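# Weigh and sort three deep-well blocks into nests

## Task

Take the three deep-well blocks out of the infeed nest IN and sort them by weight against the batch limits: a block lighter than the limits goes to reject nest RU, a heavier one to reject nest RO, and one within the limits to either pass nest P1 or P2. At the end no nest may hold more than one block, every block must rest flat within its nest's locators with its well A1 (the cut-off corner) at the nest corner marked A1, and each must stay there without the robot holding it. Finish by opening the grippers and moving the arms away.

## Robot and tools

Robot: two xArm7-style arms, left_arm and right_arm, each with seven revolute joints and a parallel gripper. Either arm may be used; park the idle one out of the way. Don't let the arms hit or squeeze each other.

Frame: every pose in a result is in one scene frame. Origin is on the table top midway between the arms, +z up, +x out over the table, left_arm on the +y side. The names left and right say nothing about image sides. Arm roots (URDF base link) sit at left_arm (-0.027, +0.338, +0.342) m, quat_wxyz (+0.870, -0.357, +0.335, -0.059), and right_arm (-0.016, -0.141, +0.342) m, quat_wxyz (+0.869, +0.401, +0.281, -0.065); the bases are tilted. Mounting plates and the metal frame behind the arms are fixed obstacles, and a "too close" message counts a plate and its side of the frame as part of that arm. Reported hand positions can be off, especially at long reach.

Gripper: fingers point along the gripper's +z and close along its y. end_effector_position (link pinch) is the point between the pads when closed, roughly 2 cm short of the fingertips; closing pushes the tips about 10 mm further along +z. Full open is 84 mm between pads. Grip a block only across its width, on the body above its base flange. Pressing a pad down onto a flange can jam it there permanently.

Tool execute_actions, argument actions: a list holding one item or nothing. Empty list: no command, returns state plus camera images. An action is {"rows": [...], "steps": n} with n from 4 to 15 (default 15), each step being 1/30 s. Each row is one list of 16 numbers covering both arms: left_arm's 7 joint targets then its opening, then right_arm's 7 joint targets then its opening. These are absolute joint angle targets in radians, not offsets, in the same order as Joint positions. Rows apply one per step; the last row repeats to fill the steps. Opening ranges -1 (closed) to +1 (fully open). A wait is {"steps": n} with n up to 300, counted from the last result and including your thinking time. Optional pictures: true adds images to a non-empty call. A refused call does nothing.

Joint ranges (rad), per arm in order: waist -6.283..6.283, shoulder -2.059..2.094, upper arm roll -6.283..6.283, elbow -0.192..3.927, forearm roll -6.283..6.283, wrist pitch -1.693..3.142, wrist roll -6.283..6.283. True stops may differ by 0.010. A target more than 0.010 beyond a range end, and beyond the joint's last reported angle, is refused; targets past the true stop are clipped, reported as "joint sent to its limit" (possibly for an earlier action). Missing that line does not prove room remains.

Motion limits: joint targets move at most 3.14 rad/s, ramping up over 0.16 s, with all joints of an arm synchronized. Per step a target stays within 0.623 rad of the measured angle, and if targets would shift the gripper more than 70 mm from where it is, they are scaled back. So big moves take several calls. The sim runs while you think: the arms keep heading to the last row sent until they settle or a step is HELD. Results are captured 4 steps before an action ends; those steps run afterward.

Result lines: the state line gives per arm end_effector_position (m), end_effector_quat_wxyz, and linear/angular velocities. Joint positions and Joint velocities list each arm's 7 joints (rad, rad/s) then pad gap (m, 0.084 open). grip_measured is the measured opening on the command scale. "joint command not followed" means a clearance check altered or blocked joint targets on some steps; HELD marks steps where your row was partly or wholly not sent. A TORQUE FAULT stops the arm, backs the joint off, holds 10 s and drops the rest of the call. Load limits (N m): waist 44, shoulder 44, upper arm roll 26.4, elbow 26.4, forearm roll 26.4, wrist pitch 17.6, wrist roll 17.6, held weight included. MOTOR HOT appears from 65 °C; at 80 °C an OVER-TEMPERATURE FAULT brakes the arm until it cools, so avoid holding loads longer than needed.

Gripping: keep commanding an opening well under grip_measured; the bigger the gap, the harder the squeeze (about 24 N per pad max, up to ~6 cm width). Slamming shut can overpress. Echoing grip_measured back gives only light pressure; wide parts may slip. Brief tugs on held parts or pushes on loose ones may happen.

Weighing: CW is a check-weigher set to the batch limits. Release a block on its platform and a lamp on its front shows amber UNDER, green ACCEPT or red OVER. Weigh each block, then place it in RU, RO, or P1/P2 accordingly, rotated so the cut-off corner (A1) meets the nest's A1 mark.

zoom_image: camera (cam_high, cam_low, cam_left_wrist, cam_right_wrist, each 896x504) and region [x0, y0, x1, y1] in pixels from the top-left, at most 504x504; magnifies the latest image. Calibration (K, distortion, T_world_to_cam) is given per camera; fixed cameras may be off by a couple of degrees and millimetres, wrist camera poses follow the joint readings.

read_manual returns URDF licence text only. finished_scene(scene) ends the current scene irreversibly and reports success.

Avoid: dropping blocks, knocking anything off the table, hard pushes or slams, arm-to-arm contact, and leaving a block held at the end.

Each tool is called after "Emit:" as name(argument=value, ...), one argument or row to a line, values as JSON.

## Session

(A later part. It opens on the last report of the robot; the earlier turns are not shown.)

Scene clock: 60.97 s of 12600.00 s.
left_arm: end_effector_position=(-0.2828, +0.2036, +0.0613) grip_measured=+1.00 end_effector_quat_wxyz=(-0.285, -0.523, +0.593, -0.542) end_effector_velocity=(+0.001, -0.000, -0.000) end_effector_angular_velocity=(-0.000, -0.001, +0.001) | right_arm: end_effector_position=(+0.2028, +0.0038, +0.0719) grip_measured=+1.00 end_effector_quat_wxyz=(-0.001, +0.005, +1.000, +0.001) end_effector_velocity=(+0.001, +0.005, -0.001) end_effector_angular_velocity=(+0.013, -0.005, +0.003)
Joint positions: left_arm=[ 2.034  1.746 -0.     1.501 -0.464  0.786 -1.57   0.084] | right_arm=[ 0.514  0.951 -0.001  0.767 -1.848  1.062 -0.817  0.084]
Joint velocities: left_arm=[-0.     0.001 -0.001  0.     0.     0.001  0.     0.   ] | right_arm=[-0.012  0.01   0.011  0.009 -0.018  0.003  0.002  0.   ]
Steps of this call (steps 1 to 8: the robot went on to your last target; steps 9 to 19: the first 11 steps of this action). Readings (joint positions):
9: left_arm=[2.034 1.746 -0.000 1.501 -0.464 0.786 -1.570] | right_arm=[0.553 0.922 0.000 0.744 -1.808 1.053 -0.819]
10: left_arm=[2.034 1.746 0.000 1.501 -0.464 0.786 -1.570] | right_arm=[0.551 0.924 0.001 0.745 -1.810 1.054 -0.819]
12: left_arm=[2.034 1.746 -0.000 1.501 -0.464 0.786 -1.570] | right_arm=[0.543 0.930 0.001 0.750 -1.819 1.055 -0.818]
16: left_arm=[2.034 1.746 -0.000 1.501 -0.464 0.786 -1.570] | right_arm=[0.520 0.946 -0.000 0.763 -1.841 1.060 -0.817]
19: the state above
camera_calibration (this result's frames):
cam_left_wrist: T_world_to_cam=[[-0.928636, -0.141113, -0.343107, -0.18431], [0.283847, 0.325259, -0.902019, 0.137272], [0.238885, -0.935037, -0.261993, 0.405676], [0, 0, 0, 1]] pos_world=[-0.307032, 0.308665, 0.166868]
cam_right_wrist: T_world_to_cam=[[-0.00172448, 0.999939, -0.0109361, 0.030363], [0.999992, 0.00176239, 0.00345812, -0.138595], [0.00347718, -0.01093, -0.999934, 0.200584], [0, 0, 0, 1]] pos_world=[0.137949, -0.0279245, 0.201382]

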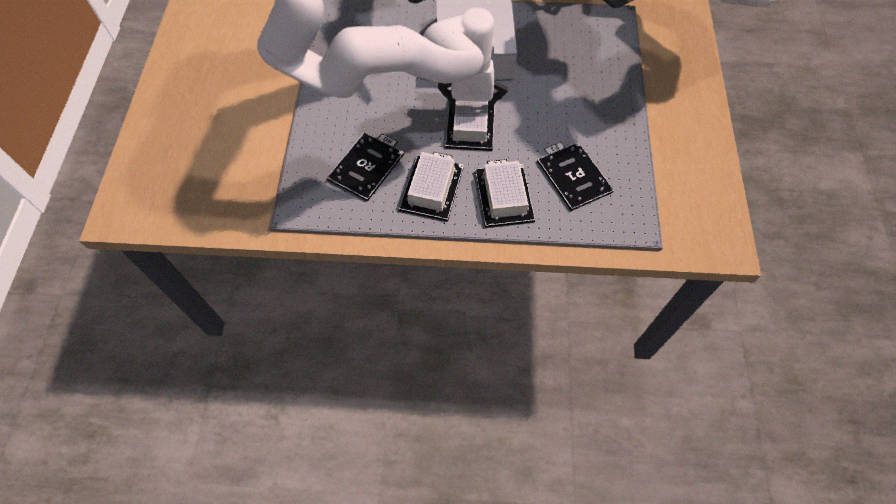

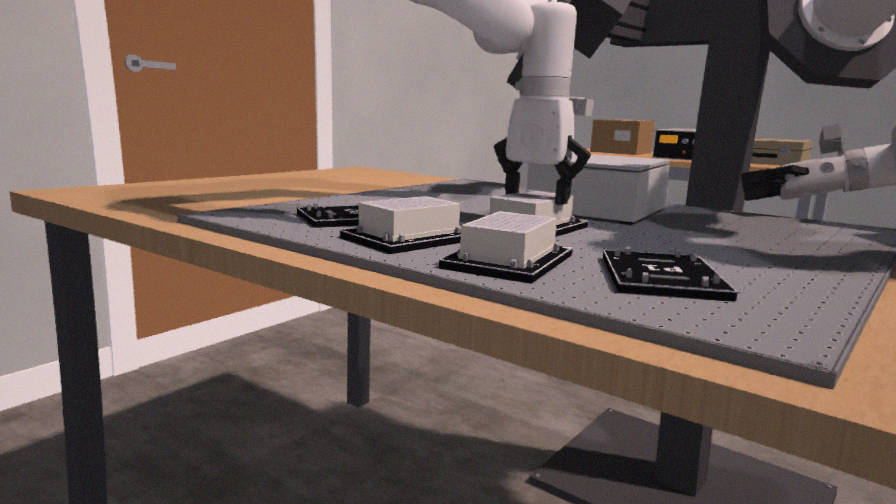

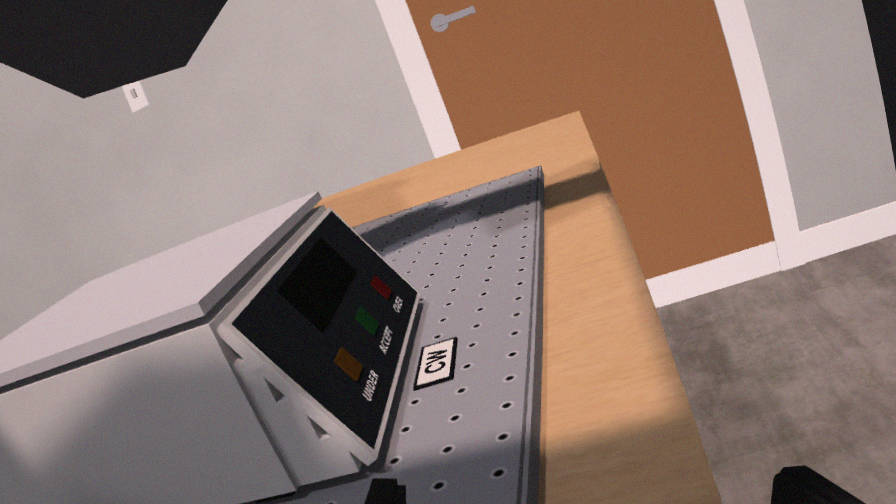

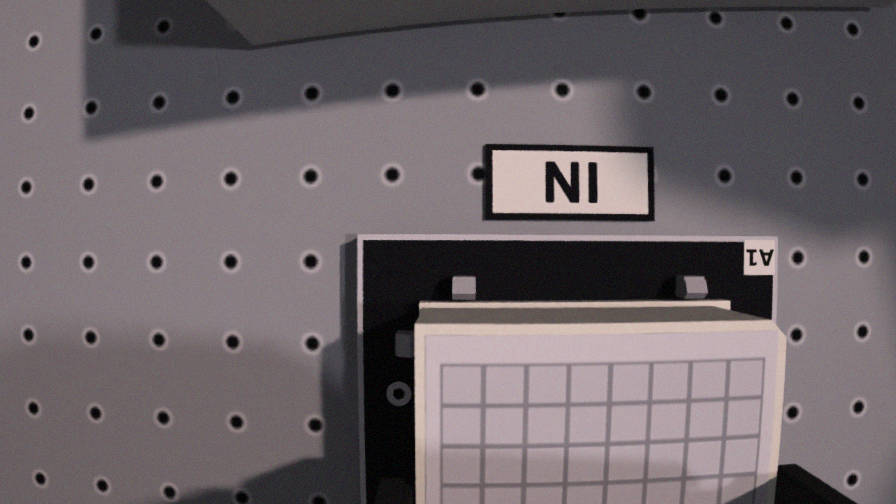

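Emit:
execute_actions(
  actions=[
    {"rows":[[2.034,1.7455,0,1.501,-0.464,0.786,-1.57,1,0.5,0.9615,0,0.777,-1.862,1.065,-0.816,1],[2.034,1.7455,0,1.501,-0.464,0.786,-1.57,1,0.5,0.9615,0,0.777,-1.862,1.065,-0.816,1],[2.034,1.7455,0,1.501,-0.464,0.786,-1.57,1,0.4855,0.971,0,0.7856,-1.876,1.0685,-0.8155,1],[2.034,1.7455,0,1.501,-0.464,0.786,-1.57,1,0.4855,0.971,0,0.7856,-1.876,1.0685,-0.8155,1],[2.034,1.7455,0,1.501,-0.464,0.786,-1.57,1,0.471,0.98,0,0.794,-1.89,1.072,-0.815,1],[2.034,1.7455,0,1.501,-0.464,0.786,-1.57,1,0.471,0.98,0,0.794,-1.89,1.072,-0.815,1],[2.034,1.7455,0,1.501,-0.464,0.786,-1.57,1,0.4568,0.9895,0,0.8023,-1.9037,1.075,-0.814,1]],"steps":15},
  ],
)

Emit:
execute_actions(
  actions=[
    {"rows":[[2.034,1.7455,0,1.501,-0.464,0.786,-1.57,1,0.4568,0.9895,0,0.8023,-1.9037,1.075,-0.814,0.6],[2.034,1.7455,0,1.501,-0.464,0.786,-1.57,1,0.4568,0.9895,0,0.8023,-1.9037,1.075,-0.814,0.2]],"steps":10},
  ],
)

Emit:
execute_actions(
  actions=[
    {"rows":[[2.034,1.7455,0,1.501,-0.464,0.786,-1.57,1,0.4855,0.971,0,0.7856,-1.876,1.0685,-0.8155,0.2],[2.034,1.7455,0,1.501,-0.464,0.786,-1.57,1,0.4855,0.971,0,0.7856,-1.876,1.0685,-0.8155,0.2],[2.034,1.7455,0,1.501,-0.464,0.786,-1.57,1,0.5135,0.951,0,0.7673,-1.849,1.062,-0.817,0.2],[2.034,1.7455,0,1.501,-0.464,0.786,-1.57,1,0.5135,0.951,0,0.7673,-1.849,1.062,-0.817,0.2],[2.034,1.7455,0,1.501,-0.464,0.786,-1.57,1,0.873,0.71,0,0.612,-1.443,1.0076,-0.7,0.2]],"steps":15},
  ],
)

Emit:
execute_actions(
  actions=[
    {"rows":[[2.034,1.7455,0,1.501,-0.464,0.786,-1.57,1,0.95,0.82,0,0.635,-1.42,0.97,0.6,0.2]],"steps":14},
  ],
)

Emit:
execute_actions(
  actions=[
    {"rows":[[2.034,1.7455,0,1.501,-0.464,0.786,-1.57,1,1.204,1.213,0,0.734,-1.409,0.836,1.163,0.2]],"steps":15},
  ],
)

Emit:
execute_actions(
  actions=[
    {"rows":[[2.034,1.7455,0,1.501,-0.464,0.786,-1.57,1,1.204,1.213,0,0.734,-1.409,0.836,1.163,0.2],[2.034,1.7455,0,1.501,-0.464,0.786,-1.57,1,1.204,1.213,0,0.734,-1.409,0.836,1.163,0.2],[2.034,1.7455,0,1.501,-0.464,0.786,-1.57,1,1.165,1.262,0,0.757,-1.455,0.861,1.163,0.2],[2.034,1.7455,0,1.501,-0.464,0.786,-1.57,1,1.165,1.262,0,0.757,-1.455,0.861,1.163,0.2],[2.034,1.7455,0,1.501,-0.464,0.786,-1.57,1,1.165,1.262,0,0.757,-1.455,0.861,1.163,0.2],[2.034,1.7455,0,1.501,-0.464,0.786,-1.57,1,1.145,1.29,0,0.77,-1.482,0.875,1.163,0.2],[2.034,1.7455,0,1.501,-0.464,0.786,-1.57,1,1.145,1.29,0,0.77,-1.482,0.875,1.163,0.2],[2.034,1.7455,0,1.501,-0.464,0.786,-1.57,1,1.13,1.309,0,0.779,-1.5,0.8845,1.163,0.2]],"steps":15},
  ],
)

Emit:
execute_actions(
  actions=[
    {"rows":[[2.034,1.7455,0,1.501,-0.464,0.786,-1.57,1,1.13,1.309,0,0.779,-1.5,0.8845,1.163,0.2],[2.034,1.7455,0,1.501,-0.464,0.786,-1.57,1,1.13,1.309,0,0.779,-1.5,0.8845,1.163,1]],"steps":15},
  ],
)

Emit:
execute_actions(
  actions=[
    {"steps":60},
  ],
  pictures=true,
)

Scene clock: 62.37 s of 12600.00 s.
left_arm: end_effector_position=(-0.2828, +0.2036, +0.0613) grip_measured=+1.00 end_effector_quat_wxyz=(-0.285, -0.523, +0.593, -0.542) end_effector_velocity=(+0.001, -0.001, +0.000) end_effector_angular_velocity=(-0.002, -0.001, +0.003) | right_arm: end_effector_position=(+0.2030, +0.0037, +0.0523) grip_measured=+1.00 end_effector_quat_wxyz=(-0.001, +0.007, +1.000, -0.001) end_effector_velocity=(-0.001, +0.001, -0.008) end_effector_angular_velocity=(+0.004, -0.001, +0.001)
Joint positions: left_arm=[ 2.034  1.745 -0.     1.501 -0.464  0.786 -1.57   0.084] | right_arm=[ 0.457  0.989 -0.001  0.802 -1.902  1.075 -0.814  0.084]
Joint velocities: left_arm=[-0.     0.002  0.     0.    -0.     0.002 -0.    -0.   ] | right_arm=[-0.029  0.019  0.005  0.015 -0.03   0.008  0.003 -0.   ]
Steps of this call (steps 1 to 4: the last 4 steps of your previous action; steps 5 to 15: the robot went on to your last target; steps 16 to 31: nothing new was sent; steps 32 to 42: the first 11 steps of this action). Readings (joint positions):
32: left_arm=[2.034 1.746 0.000 1.501 -0.464 0.786 -1.570] | right_arm=[0.513 0.951 0.000 0.768 -1.850 1.062 -0.817]
33: left_arm=[2.034 1.745 -0.000 1.501 -0.464 0.786 -1.570] | right_arm=[0.509 0.954 0.001 0.770 -1.854 1.063 -0.817]
35: left_arm=[2.034 1.746 0.000 1.501 -0.464 0.786 -1.570] | right_arm=[0.498 0.963 0.001 0.778 -1.865 1.066 -0.816]
39: left_arm=[2.034 1.746 0.000 1.501 -0.464 0.786 -1.570] | right_arm=[0.469 0.981 -0.000 0.795 -1.892 1.072 -0.815]
42: the state above

Scene clock: 62.70 s of 12600.00 s.
left_arm: end_effector_position=(-0.2828, +0.2036, +0.0613) grip_measured=+1.00 end_effector_quat_wxyz=(-0.285, -0.523, +0.593, -0.542) end_effector_velocity=(-0.001, +0.000, +0.001) end_effector_angular_velocity=(-0.001, +0.001, -0.001) | right_arm: end_effector_position=(+0.2032, +0.0046, +0.0528) grip_measured=+0.96 end_effector_quat_wxyz=(-0.000, +0.006, +1.000, +0.001) end_effector_velocity=(-0.000, +0.000, -0.000) end_effector_angular_velocity=(+0.001, +0.001, +0.001)
Joint positions: left_arm=[ 2.034  1.746  0.     1.501 -0.464  0.786 -1.57   0.084] | right_arm=[ 0.457  0.989  0.     0.802 -1.904  1.075 -0.814  0.083]
Joint velocities: left_arm=[-0.    -0.001  0.002 -0.001 -0.     0.     0.     0.   ] | right_arm=[-0.002  0.001  0.001  0.    -0.001  0.    -0.001  0.   ]
Steps of this call (steps 1 to 4: the last 4 steps of your previous action; steps 5 to 10: the first 6 steps of this action). Readings (joint positions):
5: left_arm=[2.034 1.745 0.000 1.501 -0.464 0.786 -1.570] | right_arm=[0.457 0.989 0.001 0.802 -1.904 1.075 -0.814]
6: left_arm=[2.034 1.746 0.000 1.501 -0.464 0.786 -1.570] | right_arm=[0.457 0.989 0.001 0.802 -1.904 1.075 -0.814]
8: left_arm=[2.034 1.746 0.000 1.501 -0.464 0.786 -1.570] | right_arm=[0.457 0.989 0.001 0.802 -1.904 1.075 -0.814]
10: the state above

Scene clock: 63.20 s of 12600.00 s.
left_arm: end_effector_position=(-0.2828, +0.2036, +0.0613) grip_measured=+1.00 end_effector_quat_wxyz=(-0.285, -0.523, +0.593, -0.542) end_effector_velocity=(-0.001, -0.000, +0.001) end_effector_angular_velocity=(-0.001, +0.001, -0.001) | right_arm: end_effector_position=(+0.2092, +0.0053, +0.1505) grip_measured=+0.96 end_effector_quat_wxyz=(+0.002, +0.073, +0.997, -0.001) end_effector_velocity=(-0.015, +0.033, +0.498) end_effector_angular_velocity=(+0.145, -0.052, -0.819)
Joint positions: left_arm=[ 2.034  1.745 -0.     1.501 -0.464  0.786 -1.57   0.084] | right_arm=[ 0.749  0.793  0.002  0.668 -1.585  1.027 -0.74   0.083]
Joint velocities: left_arm=[-0.    -0.     0.001 -0.001 -0.    -0.001 -0.    -0.   ] | right_arm=[ 1.441 -0.962  0.073 -0.573  1.571 -0.22   0.447  0.   ]
Steps of this call (steps 1 to 4: the last 4 steps of your previous action; steps 5 to 15: the first 11 steps of this action). Readings (joint positions):
5: left_arm=[2.034 1.745 -0.000 1.501 -0.464 0.786 -1.570] | right_arm=[0.458 0.989 0.000 0.802 -1.903 1.075 -0.814]
6: left_arm=[2.034 1.746 0.000 1.501 -0.464 0.786 -1.570] | right_arm=[0.464 0.985 -0.002 0.798 -1.896 1.073 -0.815]
8: left_arm=[2.034 1.746 -0.000 1.501 -0.464 0.786 -1.570] | right_arm=[0.487 0.970 -0.002 0.784 -1.874 1.068 -0.816]
12: left_arm=[2.034 1.746 -0.000 1.501 -0.464 0.786 -1.570] | right_arm=[0.596 0.895 -0.007 0.727 -1.752 1.050 -0.788]
15: the state above

Scene clock: 63.67 s of 12600.00 s.
left_arm: end_effector_position=(-0.2828, +0.2036, +0.0613) grip_measured=+1.00 end_effector_quat_wxyz=(-0.285, -0.523, +0.593, -0.542) end_effector_velocity=(+0.001, -0.001, +0.000) end_effector_angular_velocity=(-0.001, -0.000, +0.003) | right_arm: end_effector_position=(+0.1691, +0.0177, +0.1904) grip_measured=+0.96 end_effector_quat_wxyz=(-0.007, +0.381, +0.924, +0.001) end_effector_velocity=(-0.075, +0.033, +0.006) end_effector_angular_velocity=(-0.007, +0.034, -2.913)
Joint positions: left_arm=[ 2.034  1.746 -0.     1.501 -0.464  0.786 -1.57   0.084] | right_arm=[ 0.934  0.802  0.001  0.63  -1.425  0.977 -0.054  0.083]
Joint velocities: left_arm=[ 0.     0.002 -0.    -0.    -0.     0.001 -0.     0.   ] | right_arm=[ 0.158  0.194  0.005  0.033  0.043 -0.075  3.107  0.   ]
Steps of this call (steps 1 to 4: the last 4 steps of your previous action; steps 5 to 14: the first 10 steps of this action). Readings (joint positions):
5: left_arm=[2.034 1.746 -0.000 1.501 -0.464 0.786 -1.570] | right_arm=[0.873 0.711 0.005 0.614 -1.448 1.007 -0.700]
6: left_arm=[2.034 1.746 -0.000 1.501 -0.464 0.786 -1.570] | right_arm=[0.874 0.713 0.002 0.614 -1.445 1.007 -0.689]
8: left_arm=[2.034 1.746 -0.000 1.501 -0.464 0.786 -1.570] | right_arm=[0.881 0.730 -0.004 0.620 -1.440 1.003 -0.614]
12: left_arm=[2.034 1.746 0.000 1.501 -0.464 0.786 -1.570] | right_arm=[0.920 0.784 -0.001 0.628 -1.429 0.984 -0.261]
14: the state above

Scene clock: 64.17 s of 12600.00 s.
left_arm: end_effector_position=(-0.2828, +0.2036, +0.0613) grip_measured=+1.00 end_effector_quat_wxyz=(-0.285, -0.523, +0.593, -0.542) end_effector_velocity=(-0.001, +0.000, +0.001) end_effector_angular_velocity=(-0.001, +0.002, -0.001) | right_arm: end_effector_position=(+0.0424, +0.0481, +0.1729) grip_measured=+0.96 end_effector_quat_wxyz=(-0.013, +0.712, +0.702, +0.004) end_effector_velocity=(-0.309, -0.031, -0.087) end_effector_angular_velocity=(-0.086, -0.003, -0.524)
Joint positions: left_arm=[ 2.034  1.746 -0.     1.501 -0.464  0.786 -1.57   0.084] | right_arm=[ 1.177  1.173  0.002  0.722 -1.41   0.851  1.089  0.083]
Joint velocities: left_arm=[ 0.    -0.     0.002 -0.    -0.    -0.001 -0.    -0.   ] | right_arm=[ 0.555  0.873  0.026  0.172  0.024 -0.281  1.344 -0.   ]
Steps of this call (steps 1 to 4: the last 4 steps of your previous action; steps 5 to 15: the first 11 steps of this action). Readings (joint positions):
5: left_arm=[2.034 1.746 -0.000 1.501 -0.464 0.786 -1.570] | right_arm=[0.947 0.817 -0.000 0.635 -1.421 0.971 0.440]
6: left_arm=[2.034 1.746 -0.000 1.501 -0.464 0.786 -1.570] | right_arm=[0.951 0.823 -0.001 0.637 -1.420 0.969 0.511]
8: left_arm=[2.034 1.745 0.000 1.501 -0.464 0.786 -1.570] | right_arm=[0.987 0.877 -0.006 0.655 -1.418 0.949 0.639]
12: left_arm=[2.034 1.745 0.000 1.501 -0.464 0.786 -1.570] | right_arm=[1.104 1.059 0.003 0.694 -1.413 0.888 0.905]
15: the state above

Scene clock: 64.67 s of 12600.00 s.
left_arm: end_effector_position=(-0.2828, +0.2036, +0.0613) grip_measured=+1.00 end_effector_quat_wxyz=(-0.285, -0.523, +0.593, -0.542) end_effector_velocity=(+0.000, -0.000, +0.000) end_effector_angular_velocity=(-0.000, +0.000, -0.000) | right_arm: end_effector_position=(+0.0215, +0.0436, +0.1392) grip_measured=+0.96 end_effector_quat_wxyz=(+0.001, +0.707, +0.708, -0.001) end_effector_velocity=(-0.019, +0.020, -0.007) end_effector_angular_velocity=(+0.046, -0.000, +0.069)
Joint positions: left_arm=[ 2.034  1.746 -0.     1.501 -0.464  0.786 -1.57   0.084] | right_arm=[ 1.132  1.305 -0.001  0.776 -1.495  0.882  1.163  0.083]
Joint velocities: left_arm=[ 0.     0.    -0.    -0.001  0.    -0.001  0.    -0.   ] | right_arm=[-0.07   0.08   0.056  0.058 -0.098  0.055  0.001 -0.   ]
Steps of this call (steps 1 to 4: the last 4 steps of your previous action; steps 5 to 15: the first 11 steps of this action). Readings (joint positions):
5: left_arm=[2.034 1.746 0.000 1.501 -0.464 0.786 -1.570] | right_arm=[1.203 1.212 -0.001 0.733 -1.409 0.837 1.160]
6: left_arm=[2.034 1.746 -0.000 1.501 -0.464 0.786 -1.570] | right_arm=[1.203 1.211 -0.002 0.734 -1.409 0.837 1.161]
8: left_arm=[2.034 1.745 0.000 1.501 -0.464 0.786 -1.570] | right_arm=[1.195 1.219 -0.000 0.740 -1.419 0.843 1.162]
12: left_arm=[2.034 1.746 -0.000 1.501 -0.464 0.786 -1.570] | right_arm=[1.152 1.277 -0.002 0.764 -1.470 0.869 1.163]
15: the state above

Scene clock: 65.17 s of 12600.00 s.
left_arm: end_effector_position=(-0.2828, +0.2036, +0.0613) grip_measured=+1.00 end_effector_quat_wxyz=(-0.285, -0.523, +0.593, -0.542) end_effector_velocity=(+0.000, -0.000, +0.000) end_effector_angular_velocity=(-0.001, -0.000, +0.001) | right_arm: end_effector_position=(+0.0217, +0.0442, +0.1380) grip_measured=+1.00 end_effector_quat_wxyz=(+0.001, +0.706, +0.708, -0.001) end_effector_velocity=(-0.003, +0.002, +0.003) end_effector_angular_velocity=(+0.007, +0.003, +0.005)
Joint positions: left_arm=[ 2.034  1.746 -0.     1.501 -0.464  0.786 -1.57   0.084] | right_arm=[ 1.13   1.309 -0.001  0.779 -1.5    0.885  1.163  0.084]
Joint velocities: left_arm=[ 0.     0.     0.     0.001  0.     0.002 -0.     0.   ] | right_arm=[ 0.001 -0.002  0.008 -0.001  0.    -0.    -0.001  0.   ]
Steps of this call (steps 1 to 4: the last 4 steps of your previous action; steps 5 to 15: the first 11 steps of this action). Readings (joint positions):
5: left_arm=[2.034 1.746 0.000 1.501 -0.464 0.786 -1.570] | right_arm=[1.130 1.308 0.002 0.778 -1.499 0.884 1.163]
6: left_arm=[2.034 1.746 0.000 1.501 -0.464 0.786 -1.570] | right_arm=[1.130 1.308 0.002 0.778 -1.499 0.884 1.163]
8: left_arm=[2.034 1.746 0.000 1.501 -0.464 0.786 -1.570] | right_arm=[1.130 1.308 0.002 0.779 -1.499 0.884 1.163]
12: left_arm=[2.034 1.745 -0.000 1.501 -0.464 0.786 -1.570] | right_arm=[1.130 1.309 -0.002 0.779 -1.500 0.885 1.163]
15: the state above

Scene clock: 67.17 s of 12600.00 s.
left_arm: end_effector_position=(-0.2828, +0.2036, +0.0613) grip_measured=+1.00 end_effector_quat_wxyz=(-0.285, -0.523, +0.593, -0.542) end_effector_velocity=(-0.001, +0.000, +0.000) end_effector_angular_velocity=(-0.000, +0.001, -0.002) | right_arm: end_effector_position=(+0.0212, +0.0444, +0.1384) grip_measured=+1.00 end_effector_quat_wxyz=(+0.001, +0.706, +0.709, -0.000) end_effector_velocity=(-0.000, +0.000, +0.000) end_effector_angular_velocity=(+0.000, +0.000, -0.000)
Joint positions: left_arm=[ 2.034  1.746 -0.     1.501 -0.464  0.786 -1.57   0.084] | right_arm=[ 1.13   1.309 -0.     0.779 -1.5    0.885  1.163  0.084]
Joint velocities: left_arm=[-0.    -0.     0.001 -0.001  0.    -0.002 -0.     0.   ] | right_arm=[ 0.    -0.     0.    -0.    -0.    -0.     0.001  0.   ]
Kept back: nothing.
Steps of this call (steps 1 to 4: the last 4 steps of your previous action; steps 5 to 15: the robot went on to your last target; steps 16 to 60: nothing new was sent). Readings (joint positions):
1: left_arm=[2.034 1.746 -0.000 1.501 -0.464 0.786 -1.570] | right_arm=[1.130 1.309 -0.001 0.779 -1.500 0.885 1.163]
2: left_arm=[2.034 1.746 0.000 1.501 -0.464 0.786 -1.570] | right_arm=[1.130 1.309 -0.001 0.779 -1.500 0.885 1.163]
4: left_arm=[2.034 1.746 0.000 1.501 -0.464 0.786 -1.570] | right_arm=[1.130 1.309 -0.000 0.779 -1.500 0.885 1.163]
8: left_arm=[2.034 1.745 -0.000 1.501 -0.464 0.786 -1.570] | right_arm=[1.130 1.309 -0.000 0.779 -1.500 0.885 1.163]
60: the state above
All arms were judged still, so your last target was given up. Only a new action makes them travel on or press farther. Fingers that are still opening or closing keep moving.
camera_calibration (this result's frames):
cam_left_wrist: T_world_to_cam=[[-0.928636, -0.141113, -0.343107, -0.18431], [0.283847, 0.325259, -0.902019, 0.137272], [0.238885, -0.935037, -0.261993, 0.405676], [0, 0, 0, 1]] pos_world=[-0.307032, 0.308665, 0.166868]
cam_right_wrist: T_world_to_cam=[[0.999806, 0.0156116, -0.0120414, 0.0127994], [0.0156973, -0.999852, 0.00705628, 0.107545], [-0.0119295, -0.00724392, -0.999903, 0.268299], [0, 0, 0, 1]] pos_world=[-0.0112844, 0.109273, 0.267668]

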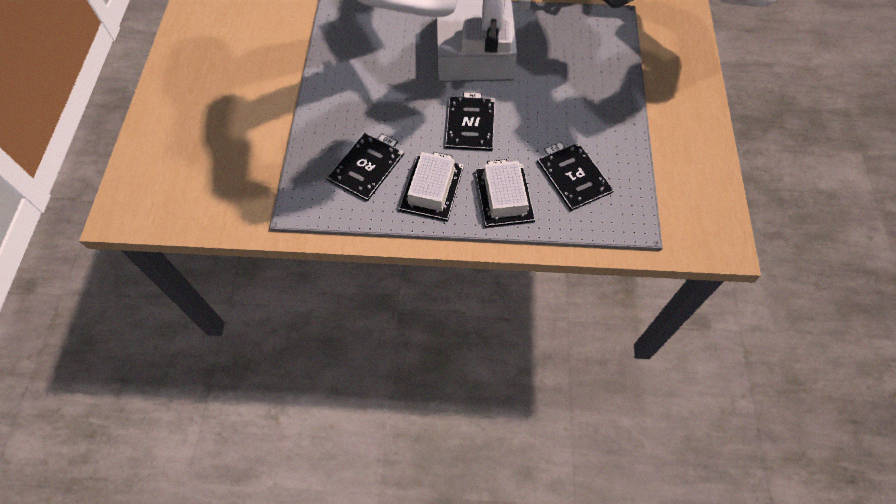

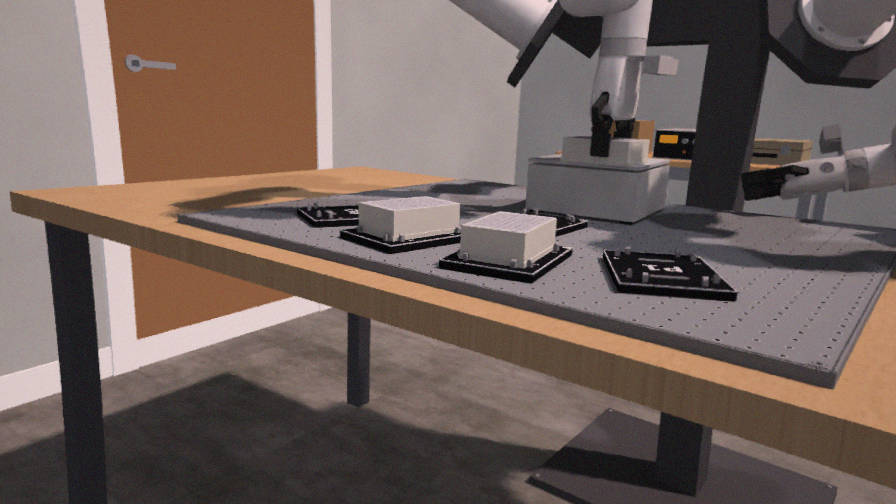

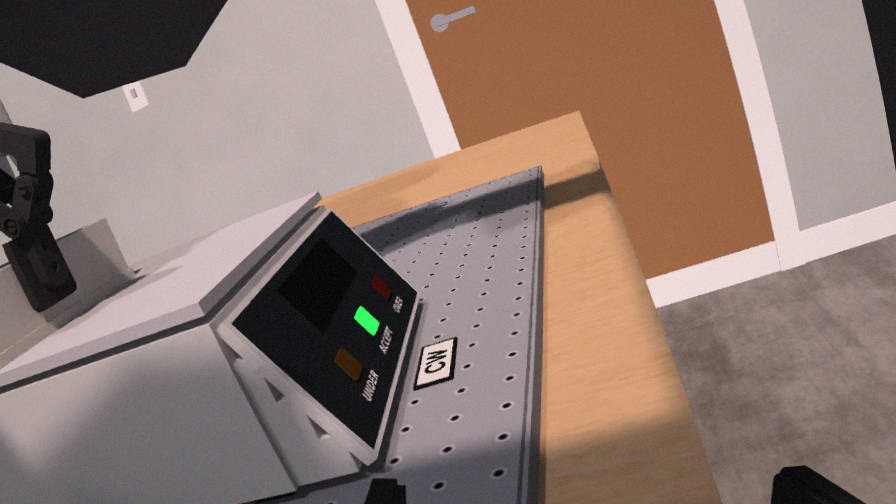

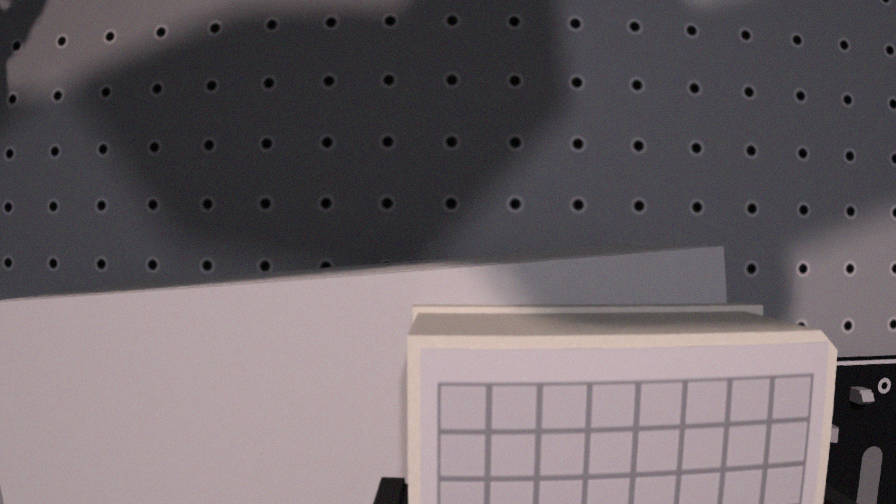

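Emit:
execute_actions(
  actions=[
    {"rows":[[2.034,1.7455,0,1.501,-0.464,0.786,-1.57,1,1.13,1.309,0,0.779,-1.5,0.8845,1.163,0.6],[2.034,1.7455,0,1.501,-0.464,0.786,-1.57,1,1.13,1.309,0,0.779,-1.5,0.8845,1.163,0.2],[2.034,1.7455,0,1.501,-0.464,0.786,-1.57,1,1.13,1.309,0,0.779,-1.5,0.8845,1.163,0.2],[2.034,1.7455,0,1.501,-0.464,0.786,-1.57,1,1.13,1.309,0,0.779,-1.5,0.8845,1.163,0.2],[2.034,1.7455,0,1.501,-0.464,0.786,-1.57,1,1.13,1.309,0,0.779,-1.5,0.8845,1.163,0.2],[2.034,1.7455,0,1.501,-0.464,0.786,-1.57,1,1.13,1.309,0,0.779,-1.5,0.8845,1.163,0.2],[2.034,1.7455,0,1.501,-0.464,0.786,-1.57,1,1.13,1.309,0,0.779,-1.5,0.8845,1.163,0.2],[2.034,1.7455,0,1.501,-0.464,0.786,-1.57,1,1.204,1.213,0,0.734,-1.409,0.836,1.163,0.2]],"steps":15},
  ],
)

Emit:
execute_actions(
  actions=[
    {"rows":[[2.034,1.7455,0,1.501,-0.464,0.786,-1.57,1,0.88,0.72,0,0.623,-1.44,1.0,0,0.2]],"steps":15},
  ],
)

Emit:
execute_actions(
  actions=[
    {"rows":[[2.034,1.7455,0,1.501,-0.464,0.786,-1.57,1,0.72,0.9,0,1.23,-1.34,1.07,-1.3,0.2]],"steps":15},
  ],
)

Emit:
execute_actions(
  actions=[
    {"rows":[[2.034,1.7455,0,1.501,-0.464,0.786,-1.57,1,0.832,1.525,0,1.977,-1.188,1.145,-2.055,0.2]],"steps":15},
  ],
)

Emit:
execute_actions(
  actions=[
    {"steps":20},
  ],
  pictures=true,
)

Scene clock: 68.47 s of 12600.00 s.
left_arm: end_effector_position=(-0.2828, +0.2036, +0.0613) grip_measured=+1.00 end_effector_quat_wxyz=(-0.285, -0.523, +0.593, -0.542) end_effector_velocity=(+0.000, +0.000, -0.000) end_effector_angular_velocity=(+0.000, -0.000, +0.001) | right_arm: end_effector_position=(+0.0269, +0.0435, +0.1552) grip_measured=+0.96 end_effector_quat_wxyz=(-0.004, +0.718, +0.696, -0.001) end_effector_velocity=(+0.084, +0.080, +0.274) end_effector_angular_velocity=(+0.310, +0.039, -0.469)
Joint positions: left_arm=[ 2.034  1.745 -0.     1.501 -0.464  0.786 -1.57   0.084] | right_arm=[ 1.176  1.25  -0.004  0.747 -1.441  0.854  1.163  0.083]
Joint velocities: left_arm=[-0.    -0.    -0.     0.    -0.     0.001 -0.    -0.   ] | right_arm=[ 0.607 -0.819  0.063 -0.321  0.681 -0.348  0.     0.   ]
Steps of this call (steps 1 to 28: nothing new was sent; steps 29 to 39: the first 11 steps of this action). Readings (joint positions):
29: left_arm=[2.034 1.745 -0.000 1.501 -0.464 0.786 -1.570] | right_arm=[1.130 1.309 0.000 0.779 -1.500 0.884 1.163]
30: left_arm=[2.034 1.746 0.000 1.501 -0.464 0.786 -1.570] | right_arm=[1.130 1.309 0.000 0.779 -1.500 0.885 1.163]
32: left_arm=[2.034 1.746 -0.000 1.501 -0.464 0.786 -1.570] | right_arm=[1.130 1.309 0.000 0.779 -1.500 0.884 1.163]
36: left_arm=[2.034 1.746 0.000 1.501 -0.464 0.786 -1.570] | right_arm=[1.131 1.308 -0.000 0.779 -1.499 0.884 1.163]
39: the state above

Scene clock: 68.97 s of 12600.00 s.
left_arm: end_effector_position=(-0.2828, +0.2036, +0.0613) grip_measured=+1.00 end_effector_quat_wxyz=(-0.285, -0.523, +0.593, -0.542) end_effector_velocity=(-0.000, +0.000, +0.000) end_effector_angular_velocity=(-0.000, +0.000, -0.000) | right_arm: end_effector_position=(+0.1532, +0.0332, +0.1904) grip_measured=+0.96 end_effector_quat_wxyz=(-0.011, +0.625, +0.781, +0.009) end_effector_velocity=(+0.349, -0.143, +0.019) end_effector_angular_velocity=(-0.081, -0.078, +1.940)
Joint positions: left_arm=[ 2.034  1.746 -0.     1.501 -0.464  0.786 -1.57   0.084] | right_arm=[ 0.975  0.866 -0.001  0.657 -1.432  0.953  0.567  0.083]
Joint velocities: left_arm=[-0.    -0.001  0.001 -0.001  0.     0.001  0.     0.   ] | right_arm=[-0.663 -1.019  0.    -0.245 -0.057  0.327 -2.893  0.   ]
Steps of this call (steps 1 to 4: the last 4 steps of your previous action; steps 5 to 15: the first 11 steps of this action). Readings (joint positions):
5: left_arm=[2.034 1.746 -0.000 1.501 -0.464 0.786 -1.570] | right_arm=[1.204 1.211 0.001 0.735 -1.410 0.837 1.162]
6: left_arm=[2.034 1.746 0.000 1.501 -0.464 0.786 -1.570] | right_arm=[1.198 1.206 0.001 0.731 -1.411 0.841 1.151]
8: left_arm=[2.034 1.746 0.000 1.501 -0.464 0.786 -1.570] | right_arm=[1.160 1.154 0.004 0.714 -1.416 0.862 1.077]
12: left_arm=[2.034 1.745 0.000 1.501 -0.464 0.786 -1.570] | right_arm=[1.046 0.975 -0.001 0.684 -1.426 0.917 0.821]
15: the state above

Scene clock: 69.47 s of 12600.00 s.
left_arm: end_effector_position=(-0.2828, +0.2036, +0.0613) grip_measured=+1.00 end_effector_quat_wxyz=(-0.285, -0.523, +0.593, -0.542) end_effector_velocity=(+0.001, -0.001, +0.000) end_effector_angular_velocity=(-0.001, -0.000, +0.002) | right_arm: end_effector_position=(+0.3170, +0.0713, +0.1745) grip_measured=+0.96 end_effector_quat_wxyz=(-0.002, +0.383, +0.924, +0.002) end_effector_velocity=(+0.395, +0.127, -0.065) end_effector_angular_velocity=(-0.028, -0.006, +1.336)
Joint positions: left_arm=[ 2.034  1.746 -0.     1.501 -0.464  0.786 -1.57   0.084] | right_arm=[ 0.784  0.837  0.     0.994 -1.378  1.041 -0.43   0.083]
Joint velocities: left_arm=[ 0.     0.001 -0.    -0.001  0.     0.    -0.     0.   ] | right_arm=[-0.316  0.318 -0.006  1.161  0.188  0.138 -2.313  0.   ]
Steps of this call (steps 1 to 4: the last 4 steps of your previous action; steps 5 to 15: the first 11 steps of this action). Readings (joint positions):
5: left_arm=[2.034 1.745 -0.000 1.501 -0.464 0.786 -1.570] | right_arm=[0.894 0.743 -0.002 0.629 -1.438 0.993 0.110]
6: left_arm=[2.034 1.745 0.000 1.501 -0.464 0.786 -1.570] | right_arm=[0.884 0.736 -0.001 0.633 -1.437 0.998 0.058]
8: left_arm=[2.034 1.746 0.000 1.501 -0.464 0.786 -1.570] | right_arm=[0.862 0.751 -0.000 0.687 -1.426 1.008 -0.019]
12: left_arm=[2.034 1.746 -0.000 1.501 -0.464 0.786 -1.570] | right_arm=[0.817 0.803 0.001 0.874 -1.398 1.027 -0.226]
15: the state above

Scene clock: 69.97 s of 12600.00 s.
left_arm: end_effector_position=(-0.2828, +0.2036, +0.0613) grip_measured=+1.00 end_effector_quat_wxyz=(-0.285, -0.523, +0.593, -0.542) end_effector_velocity=(-0.000, +0.001, -0.000) end_effector_angular_velocity=(+0.001, -0.000, -0.001) | right_arm: end_effector_position=(+0.3829, +0.2092, +0.1395) grip_measured=+0.96 end_effector_quat_wxyz=(-0.003, -0.071, +0.997, -0.005) end_effector_velocity=(+0.056, +0.382, -0.054) end_effector_angular_velocity=(+0.078, -0.057, +2.283)
Joint positions: left_arm=[ 2.034  1.746  0.     1.501 -0.464  0.786 -1.57   0.084] | right_arm=[ 0.801  1.317  0.001  1.699 -1.239  1.119 -1.607  0.083]
Joint velocities: left_arm=[-0.    -0.002  0.     0.    -0.     0.001 -0.    -0.   ] | right_arm=[ 0.204  1.377 -0.024  1.936  0.341  0.175 -2.807  0.   ]
Steps of this call (steps 1 to 4: the last 4 steps of your previous action; steps 5 to 15: the first 11 steps of this action). Readings (joint positions):
5: left_arm=[2.034 1.746 -0.000 1.501 -0.464 0.786 -1.570] | right_arm=[0.740 0.880 -0.001 1.159 -1.352 1.061 -0.904]
6: left_arm=[2.034 1.746 -0.000 1.501 -0.464 0.786 -1.570] | right_arm=[0.737 0.890 -0.002 1.186 -1.347 1.065 -1.000]
8: left_arm=[2.034 1.745 -0.000 1.501 -0.464 0.786 -1.570] | right_arm=[0.744 0.950 -0.005 1.276 -1.326 1.078 -1.144]
12: left_arm=[2.034 1.746 -0.000 1.501 -0.464 0.786 -1.570] | right_arm=[0.780 1.173 0.002 1.505 -1.274 1.102 -1.363]
15: the state above

Scene clock: 70.63 s of 12600.00 s.
left_arm: end_effector_position=(-0.2828, +0.2036, +0.0613) grip_measured=+1.00 end_effector_quat_wxyz=(-0.285, -0.523, +0.593, -0.542) end_effector_velocity=(+0.000, -0.001, +0.001) end_effector_angular_velocity=(-0.002, +0.001, +0.002) | right_arm: end_effector_position=(+0.3776, +0.2624, +0.1304) grip_measured=+0.96 end_effector_quat_wxyz=(-0.001, -0.260, +0.966, -0.000) end_effector_velocity=(+0.002, +0.000, -0.000) end_effector_angular_velocity=(-0.000, -0.001, -0.002)
Joint positions: left_arm=[ 2.034  1.746  0.     1.501 -0.464  0.786 -1.57   0.084] | right_arm=[ 0.832  1.525 -0.     1.976 -1.188  1.145 -2.055  0.083]
Joint velocities: left_arm=[ 0.     0.002  0.001 -0.    -0.     0.001 -0.    -0.   ] | right_arm=[-0.     0.002 -0.001  0.005  0.     0.    -0.002  0.   ]
Kept back: nothing.
Steps of this call (steps 1 to 4: the last 4 steps of your previous action; steps 5 to 20: the robot went on to your last target). Readings (joint positions):
1: left_arm=[2.034 1.746 0.000 1.501 -0.464 0.786 -1.570] | right_arm=[0.808 1.363 0.000 1.763 -1.228 1.125 -1.703]
2: left_arm=[2.034 1.746 0.000 1.501 -0.464 0.786 -1.570] | right_arm=[0.815 1.407 -0.000 1.822 -1.217 1.130 -1.797]
4: left_arm=[2.034 1.746 -0.000 1.501 -0.464 0.786 -1.570] | right_arm=[0.826 1.479 0.001 1.914 -1.200 1.139 -1.949]
8: left_arm=[2.034 1.746 -0.000 1.501 -0.464 0.786 -1.570] | right_arm=[0.833 1.526 0.001 1.971 -1.188 1.145 -2.049]
20: the state above
camera_calibration (this result's frames):
cam_left_wrist: T_world_to_cam=[[-0.928636, -0.141113, -0.343106, -0.184311], [0.283847, 0.325259, -0.902019, 0.137272], [0.238885, -0.935037, -0.261993, 0.405676], [0, 0, 0, 1]] pos_world=[-0.307032, 0.308665, 0.166868]
cam_right_wrist: T_world_to_cam=[[-0.511429, 0.859238, -0.0122749, 0.00229432], [0.859272, 0.511504, 0.00382084, -0.394657], [0.00956165, -0.00859336, -0.999917, 0.258431], [0, 0, 0, 1]] pos_world=[0.33782, 0.202118, 0.259945]

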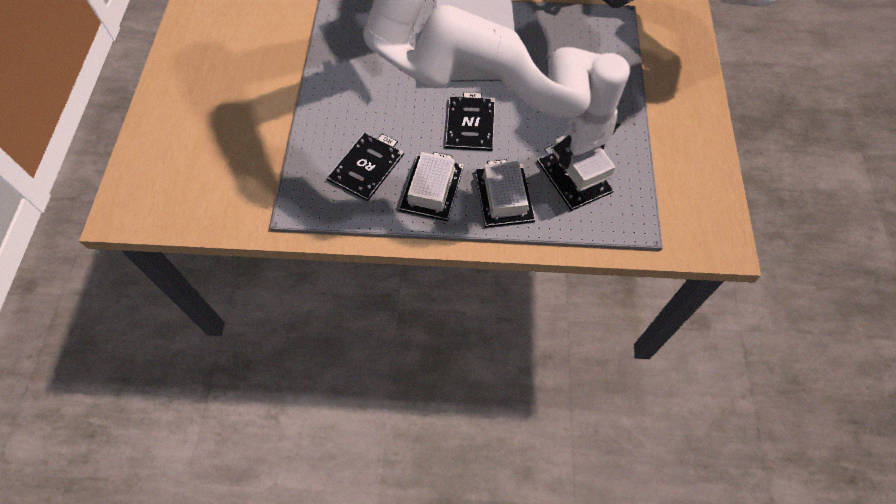

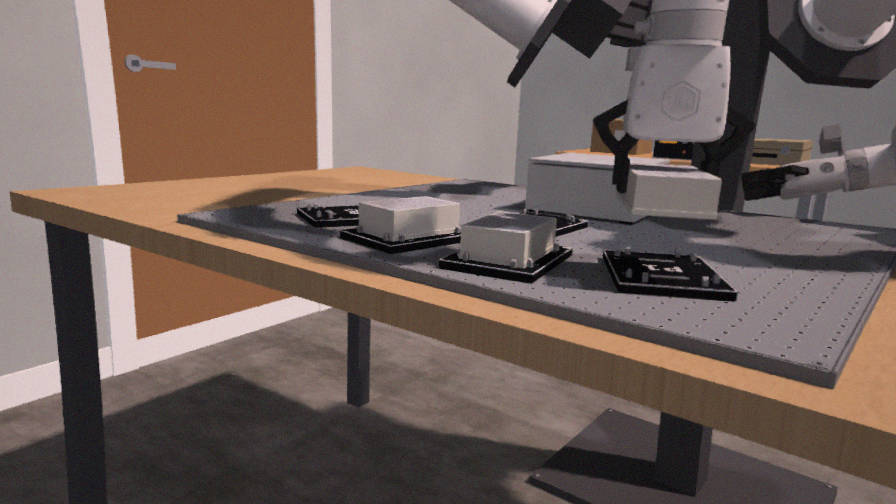

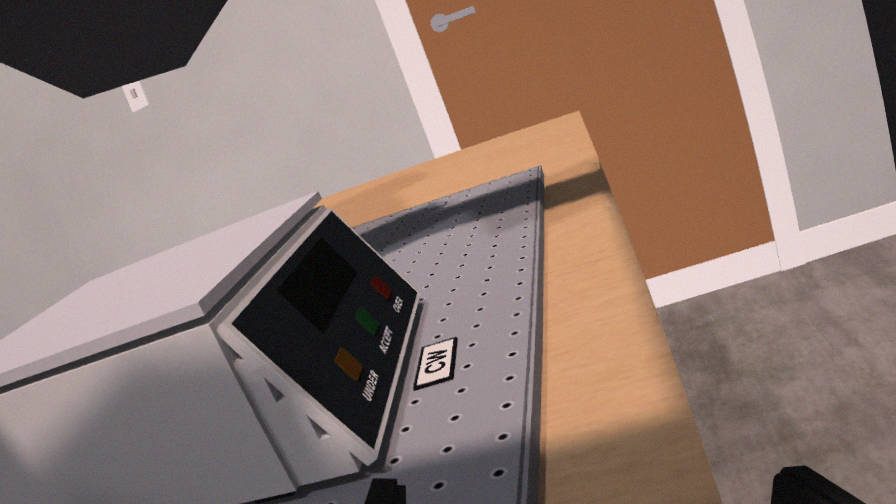

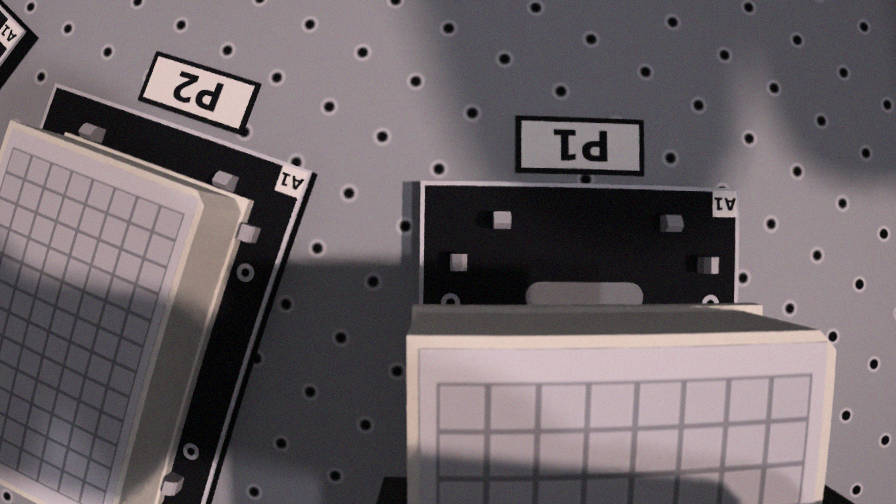

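Emit:
execute_actions(
  actions=[
    {"rows":[[2.034,1.7455,0,1.501,-0.464,0.786,-1.57,1,0.795,1.565,0,1.954,-1.249,1.111,-1.97,0.2],[2.034,1.7455,0,1.501,-0.464,0.786,-1.57,1,0.795,1.565,0,1.954,-1.249,1.111,-1.97,0.2],[2.034,1.7455,0,1.501,-0.464,0.786,-1.57,1,0.795,1.565,0,1.954,-1.249,1.111,-1.97,0.2],[2.034,1.7455,0,1.501,-0.464,0.786,-1.57,1,0.795,1.565,0,1.954,-1.249,1.111,-1.97,0.2],[2.034,1.7455,0,1.501,-0.464,0.786,-1.57,1,0.795,1.565,0,1.954,-1.249,1.111,-1.97,0.2],[2.034,1.7455,0,1.501,-0.464,0.786,-1.57,1,0.7545,1.6162,0,2.0105,-1.281,1.095,-1.982,0.2]],"steps":15},
  ],
)

Emit:
execute_actions(
  actions=[
    {"steps":10},
  ],
  pictures=true,
)

Scene clock: 71.47 s of 12600.00 s.
left_arm: end_effector_position=(-0.2828, +0.2036, +0.0613) grip_measured=+1.00 end_effector_quat_wxyz=(-0.285, -0.523, +0.593, -0.542) end_effector_velocity=(-0.000, +0.000, -0.001) end_effector_angular_velocity=(+0.002, -0.000, -0.001) | right_arm: end_effector_position=(+0.3524, +0.2621, +0.0730) grip_measured=+0.96 end_effector_quat_wxyz=(-0.002, -0.249, +0.969, -0.003) end_effector_velocity=(+0.030, -0.018, -0.041) end_effector_angular_velocity=(-0.027, -0.017, -0.045)
Joint positions: left_arm=[ 2.034  1.746 -0.     1.501 -0.464  0.786 -1.57   0.084] | right_arm=[ 0.754  1.616 -0.003  2.007 -1.279  1.097 -1.982  0.083]
Joint velocities: left_arm=[ 0.     0.    -0.001  0.    -0.    -0.002  0.     0.   ] | right_arm=[-0.071  0.04  -0.031  0.082 -0.04  -0.012 -0.011  0.   ]
Steps of this call (steps 1 to 14: the robot went on to your last target; steps 15 to 25: the first 11 steps of this action). Readings (joint positions):
15: left_arm=[2.034 1.746 -0.000 1.501 -0.464 0.786 -1.570] | right_arm=[0.832 1.525 0.000 1.977 -1.189 1.145 -2.054]
16: left_arm=[2.034 1.746 -0.000 1.501 -0.464 0.786 -1.570] | right_arm=[0.829 1.528 0.001 1.976 -1.196 1.140 -2.043]
18: left_arm=[2.034 1.745 0.000 1.501 -0.464 0.786 -1.570] | right_arm=[0.810 1.546 0.003 1.967 -1.230 1.121 -1.997]
22: left_arm=[2.034 1.745 0.000 1.501 -0.464 0.786 -1.570] | right_arm=[0.775 1.594 0.001 1.977 -1.264 1.104 -1.978]
25: the state above

Scene clock: 71.80 s of 12600.00 s.
left_arm: end_effector_position=(-0.2828, +0.2036, +0.0613) grip_measured=+1.00 end_effector_quat_wxyz=(-0.285, -0.523, +0.593, -0.542) end_effector_velocity=(+0.001, +0.000, -0.001) end_effector_angular_velocity=(+0.001, -0.001, +0.000) | right_arm: end_effector_position=(+0.3538, +0.2644, +0.0756) grip_measured=+0.96 end_effector_quat_wxyz=(-0.000, -0.248, +0.969, +0.000) end_effector_velocity=(-0.004, -0.005, -0.008) end_effector_angular_velocity=(-0.014, +0.004, +0.004)
Joint positions: left_arm=[ 2.034  1.746  0.     1.501 -0.464  0.786 -1.57   0.084] | right_arm=[ 0.755  1.616  0.     2.01  -1.281  1.095 -1.982  0.083]
Joint velocities: left_arm=[-0.     0.    -0.002 -0.     0.    -0.     0.     0.   ] | right_arm=[-0.006  0.006 -0.007 -0.004 -0.     0.002  0.001  0.   ]
Kept back: nothing.
Steps of this call (steps 1 to 4: the last 4 steps of your previous action; steps 5 to 10: the robot went on to your last target). Readings (joint positions):
1: left_arm=[2.034 1.746 -0.000 1.501 -0.464 0.786 -1.570] | right_arm=[0.752 1.617 -0.003 2.009 -1.280 1.096 -1.982]
2: left_arm=[2.034 1.745 -0.000 1.501 -0.464 0.786 -1.570] | right_arm=[0.753 1.616 -0.002 2.010 -1.281 1.096 -1.982]
4: left_arm=[2.034 1.746 0.000 1.501 -0.464 0.786 -1.570] | right_arm=[0.755 1.615 0.001 2.012 -1.281 1.095 -1.982]
8: left_arm=[2.034 1.745 -0.000 1.501 -0.464 0.786 -1.570] | right_arm=[0.756 1.615 0.001 2.011 -1.281 1.095 -1.982]
10: the state above
camera_calibration (this result's frames):
cam_left_wrist: T_world_to_cam=[[-0.928636, -0.141113, -0.343106, -0.184311], [0.283847, 0.325259, -0.902019, 0.137273], [0.238885, -0.935037, -0.261993, 0.405676], [0, 0, 0, 1]] pos_world=[-0.307032, 0.308665, 0.166868]
cam_right_wrist: T_world_to_cam=[[-0.490909, 0.871135, -0.011524, -0.0226985], [0.871147, 0.49099, 0.0056546, -0.373962], [0.0105841, -0.00726318, -0.999918, 0.203133], [0, 0, 0, 1]] pos_world=[0.312483, 0.204861, 0.20497]

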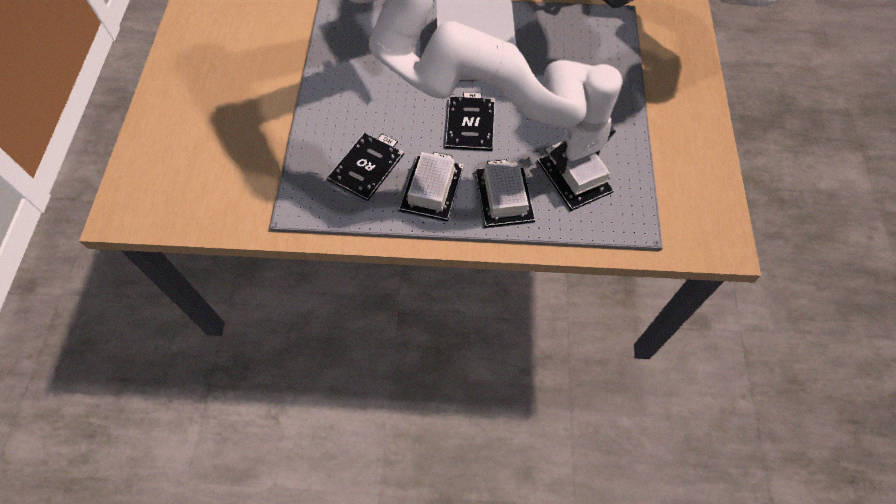

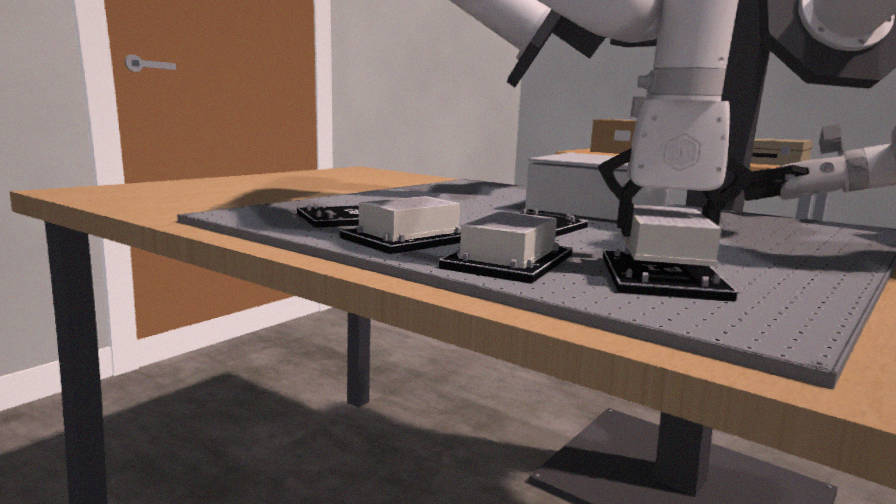

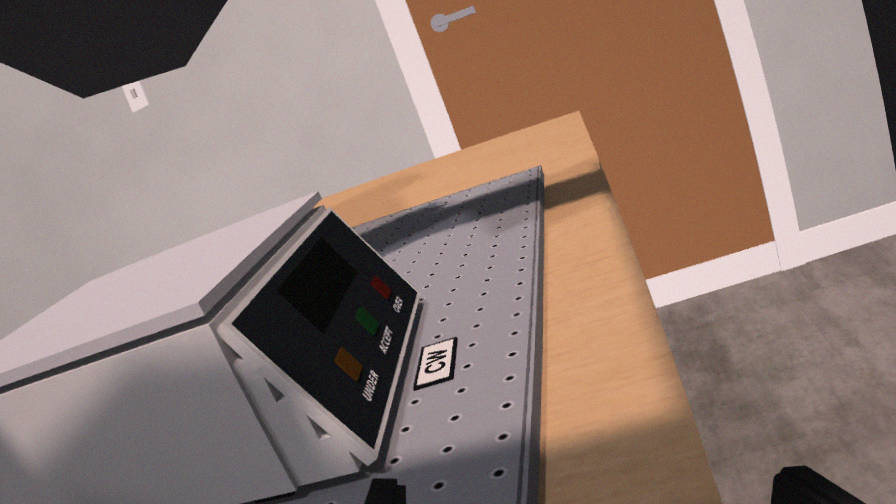

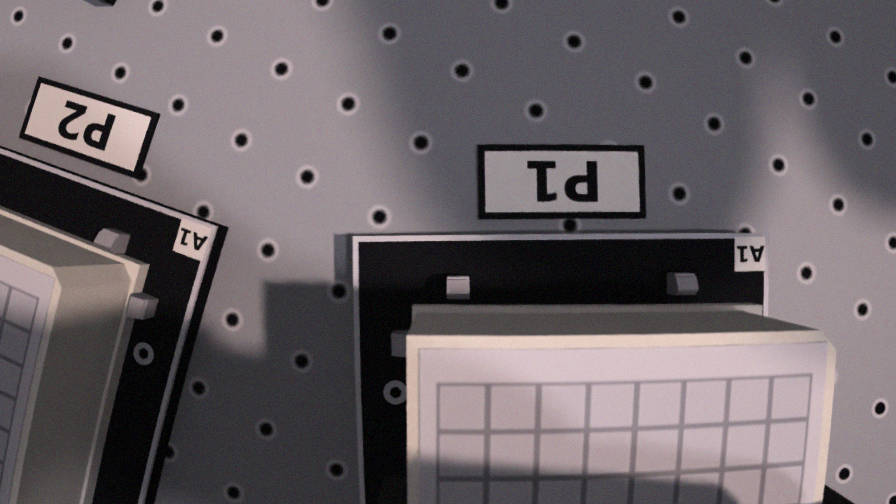

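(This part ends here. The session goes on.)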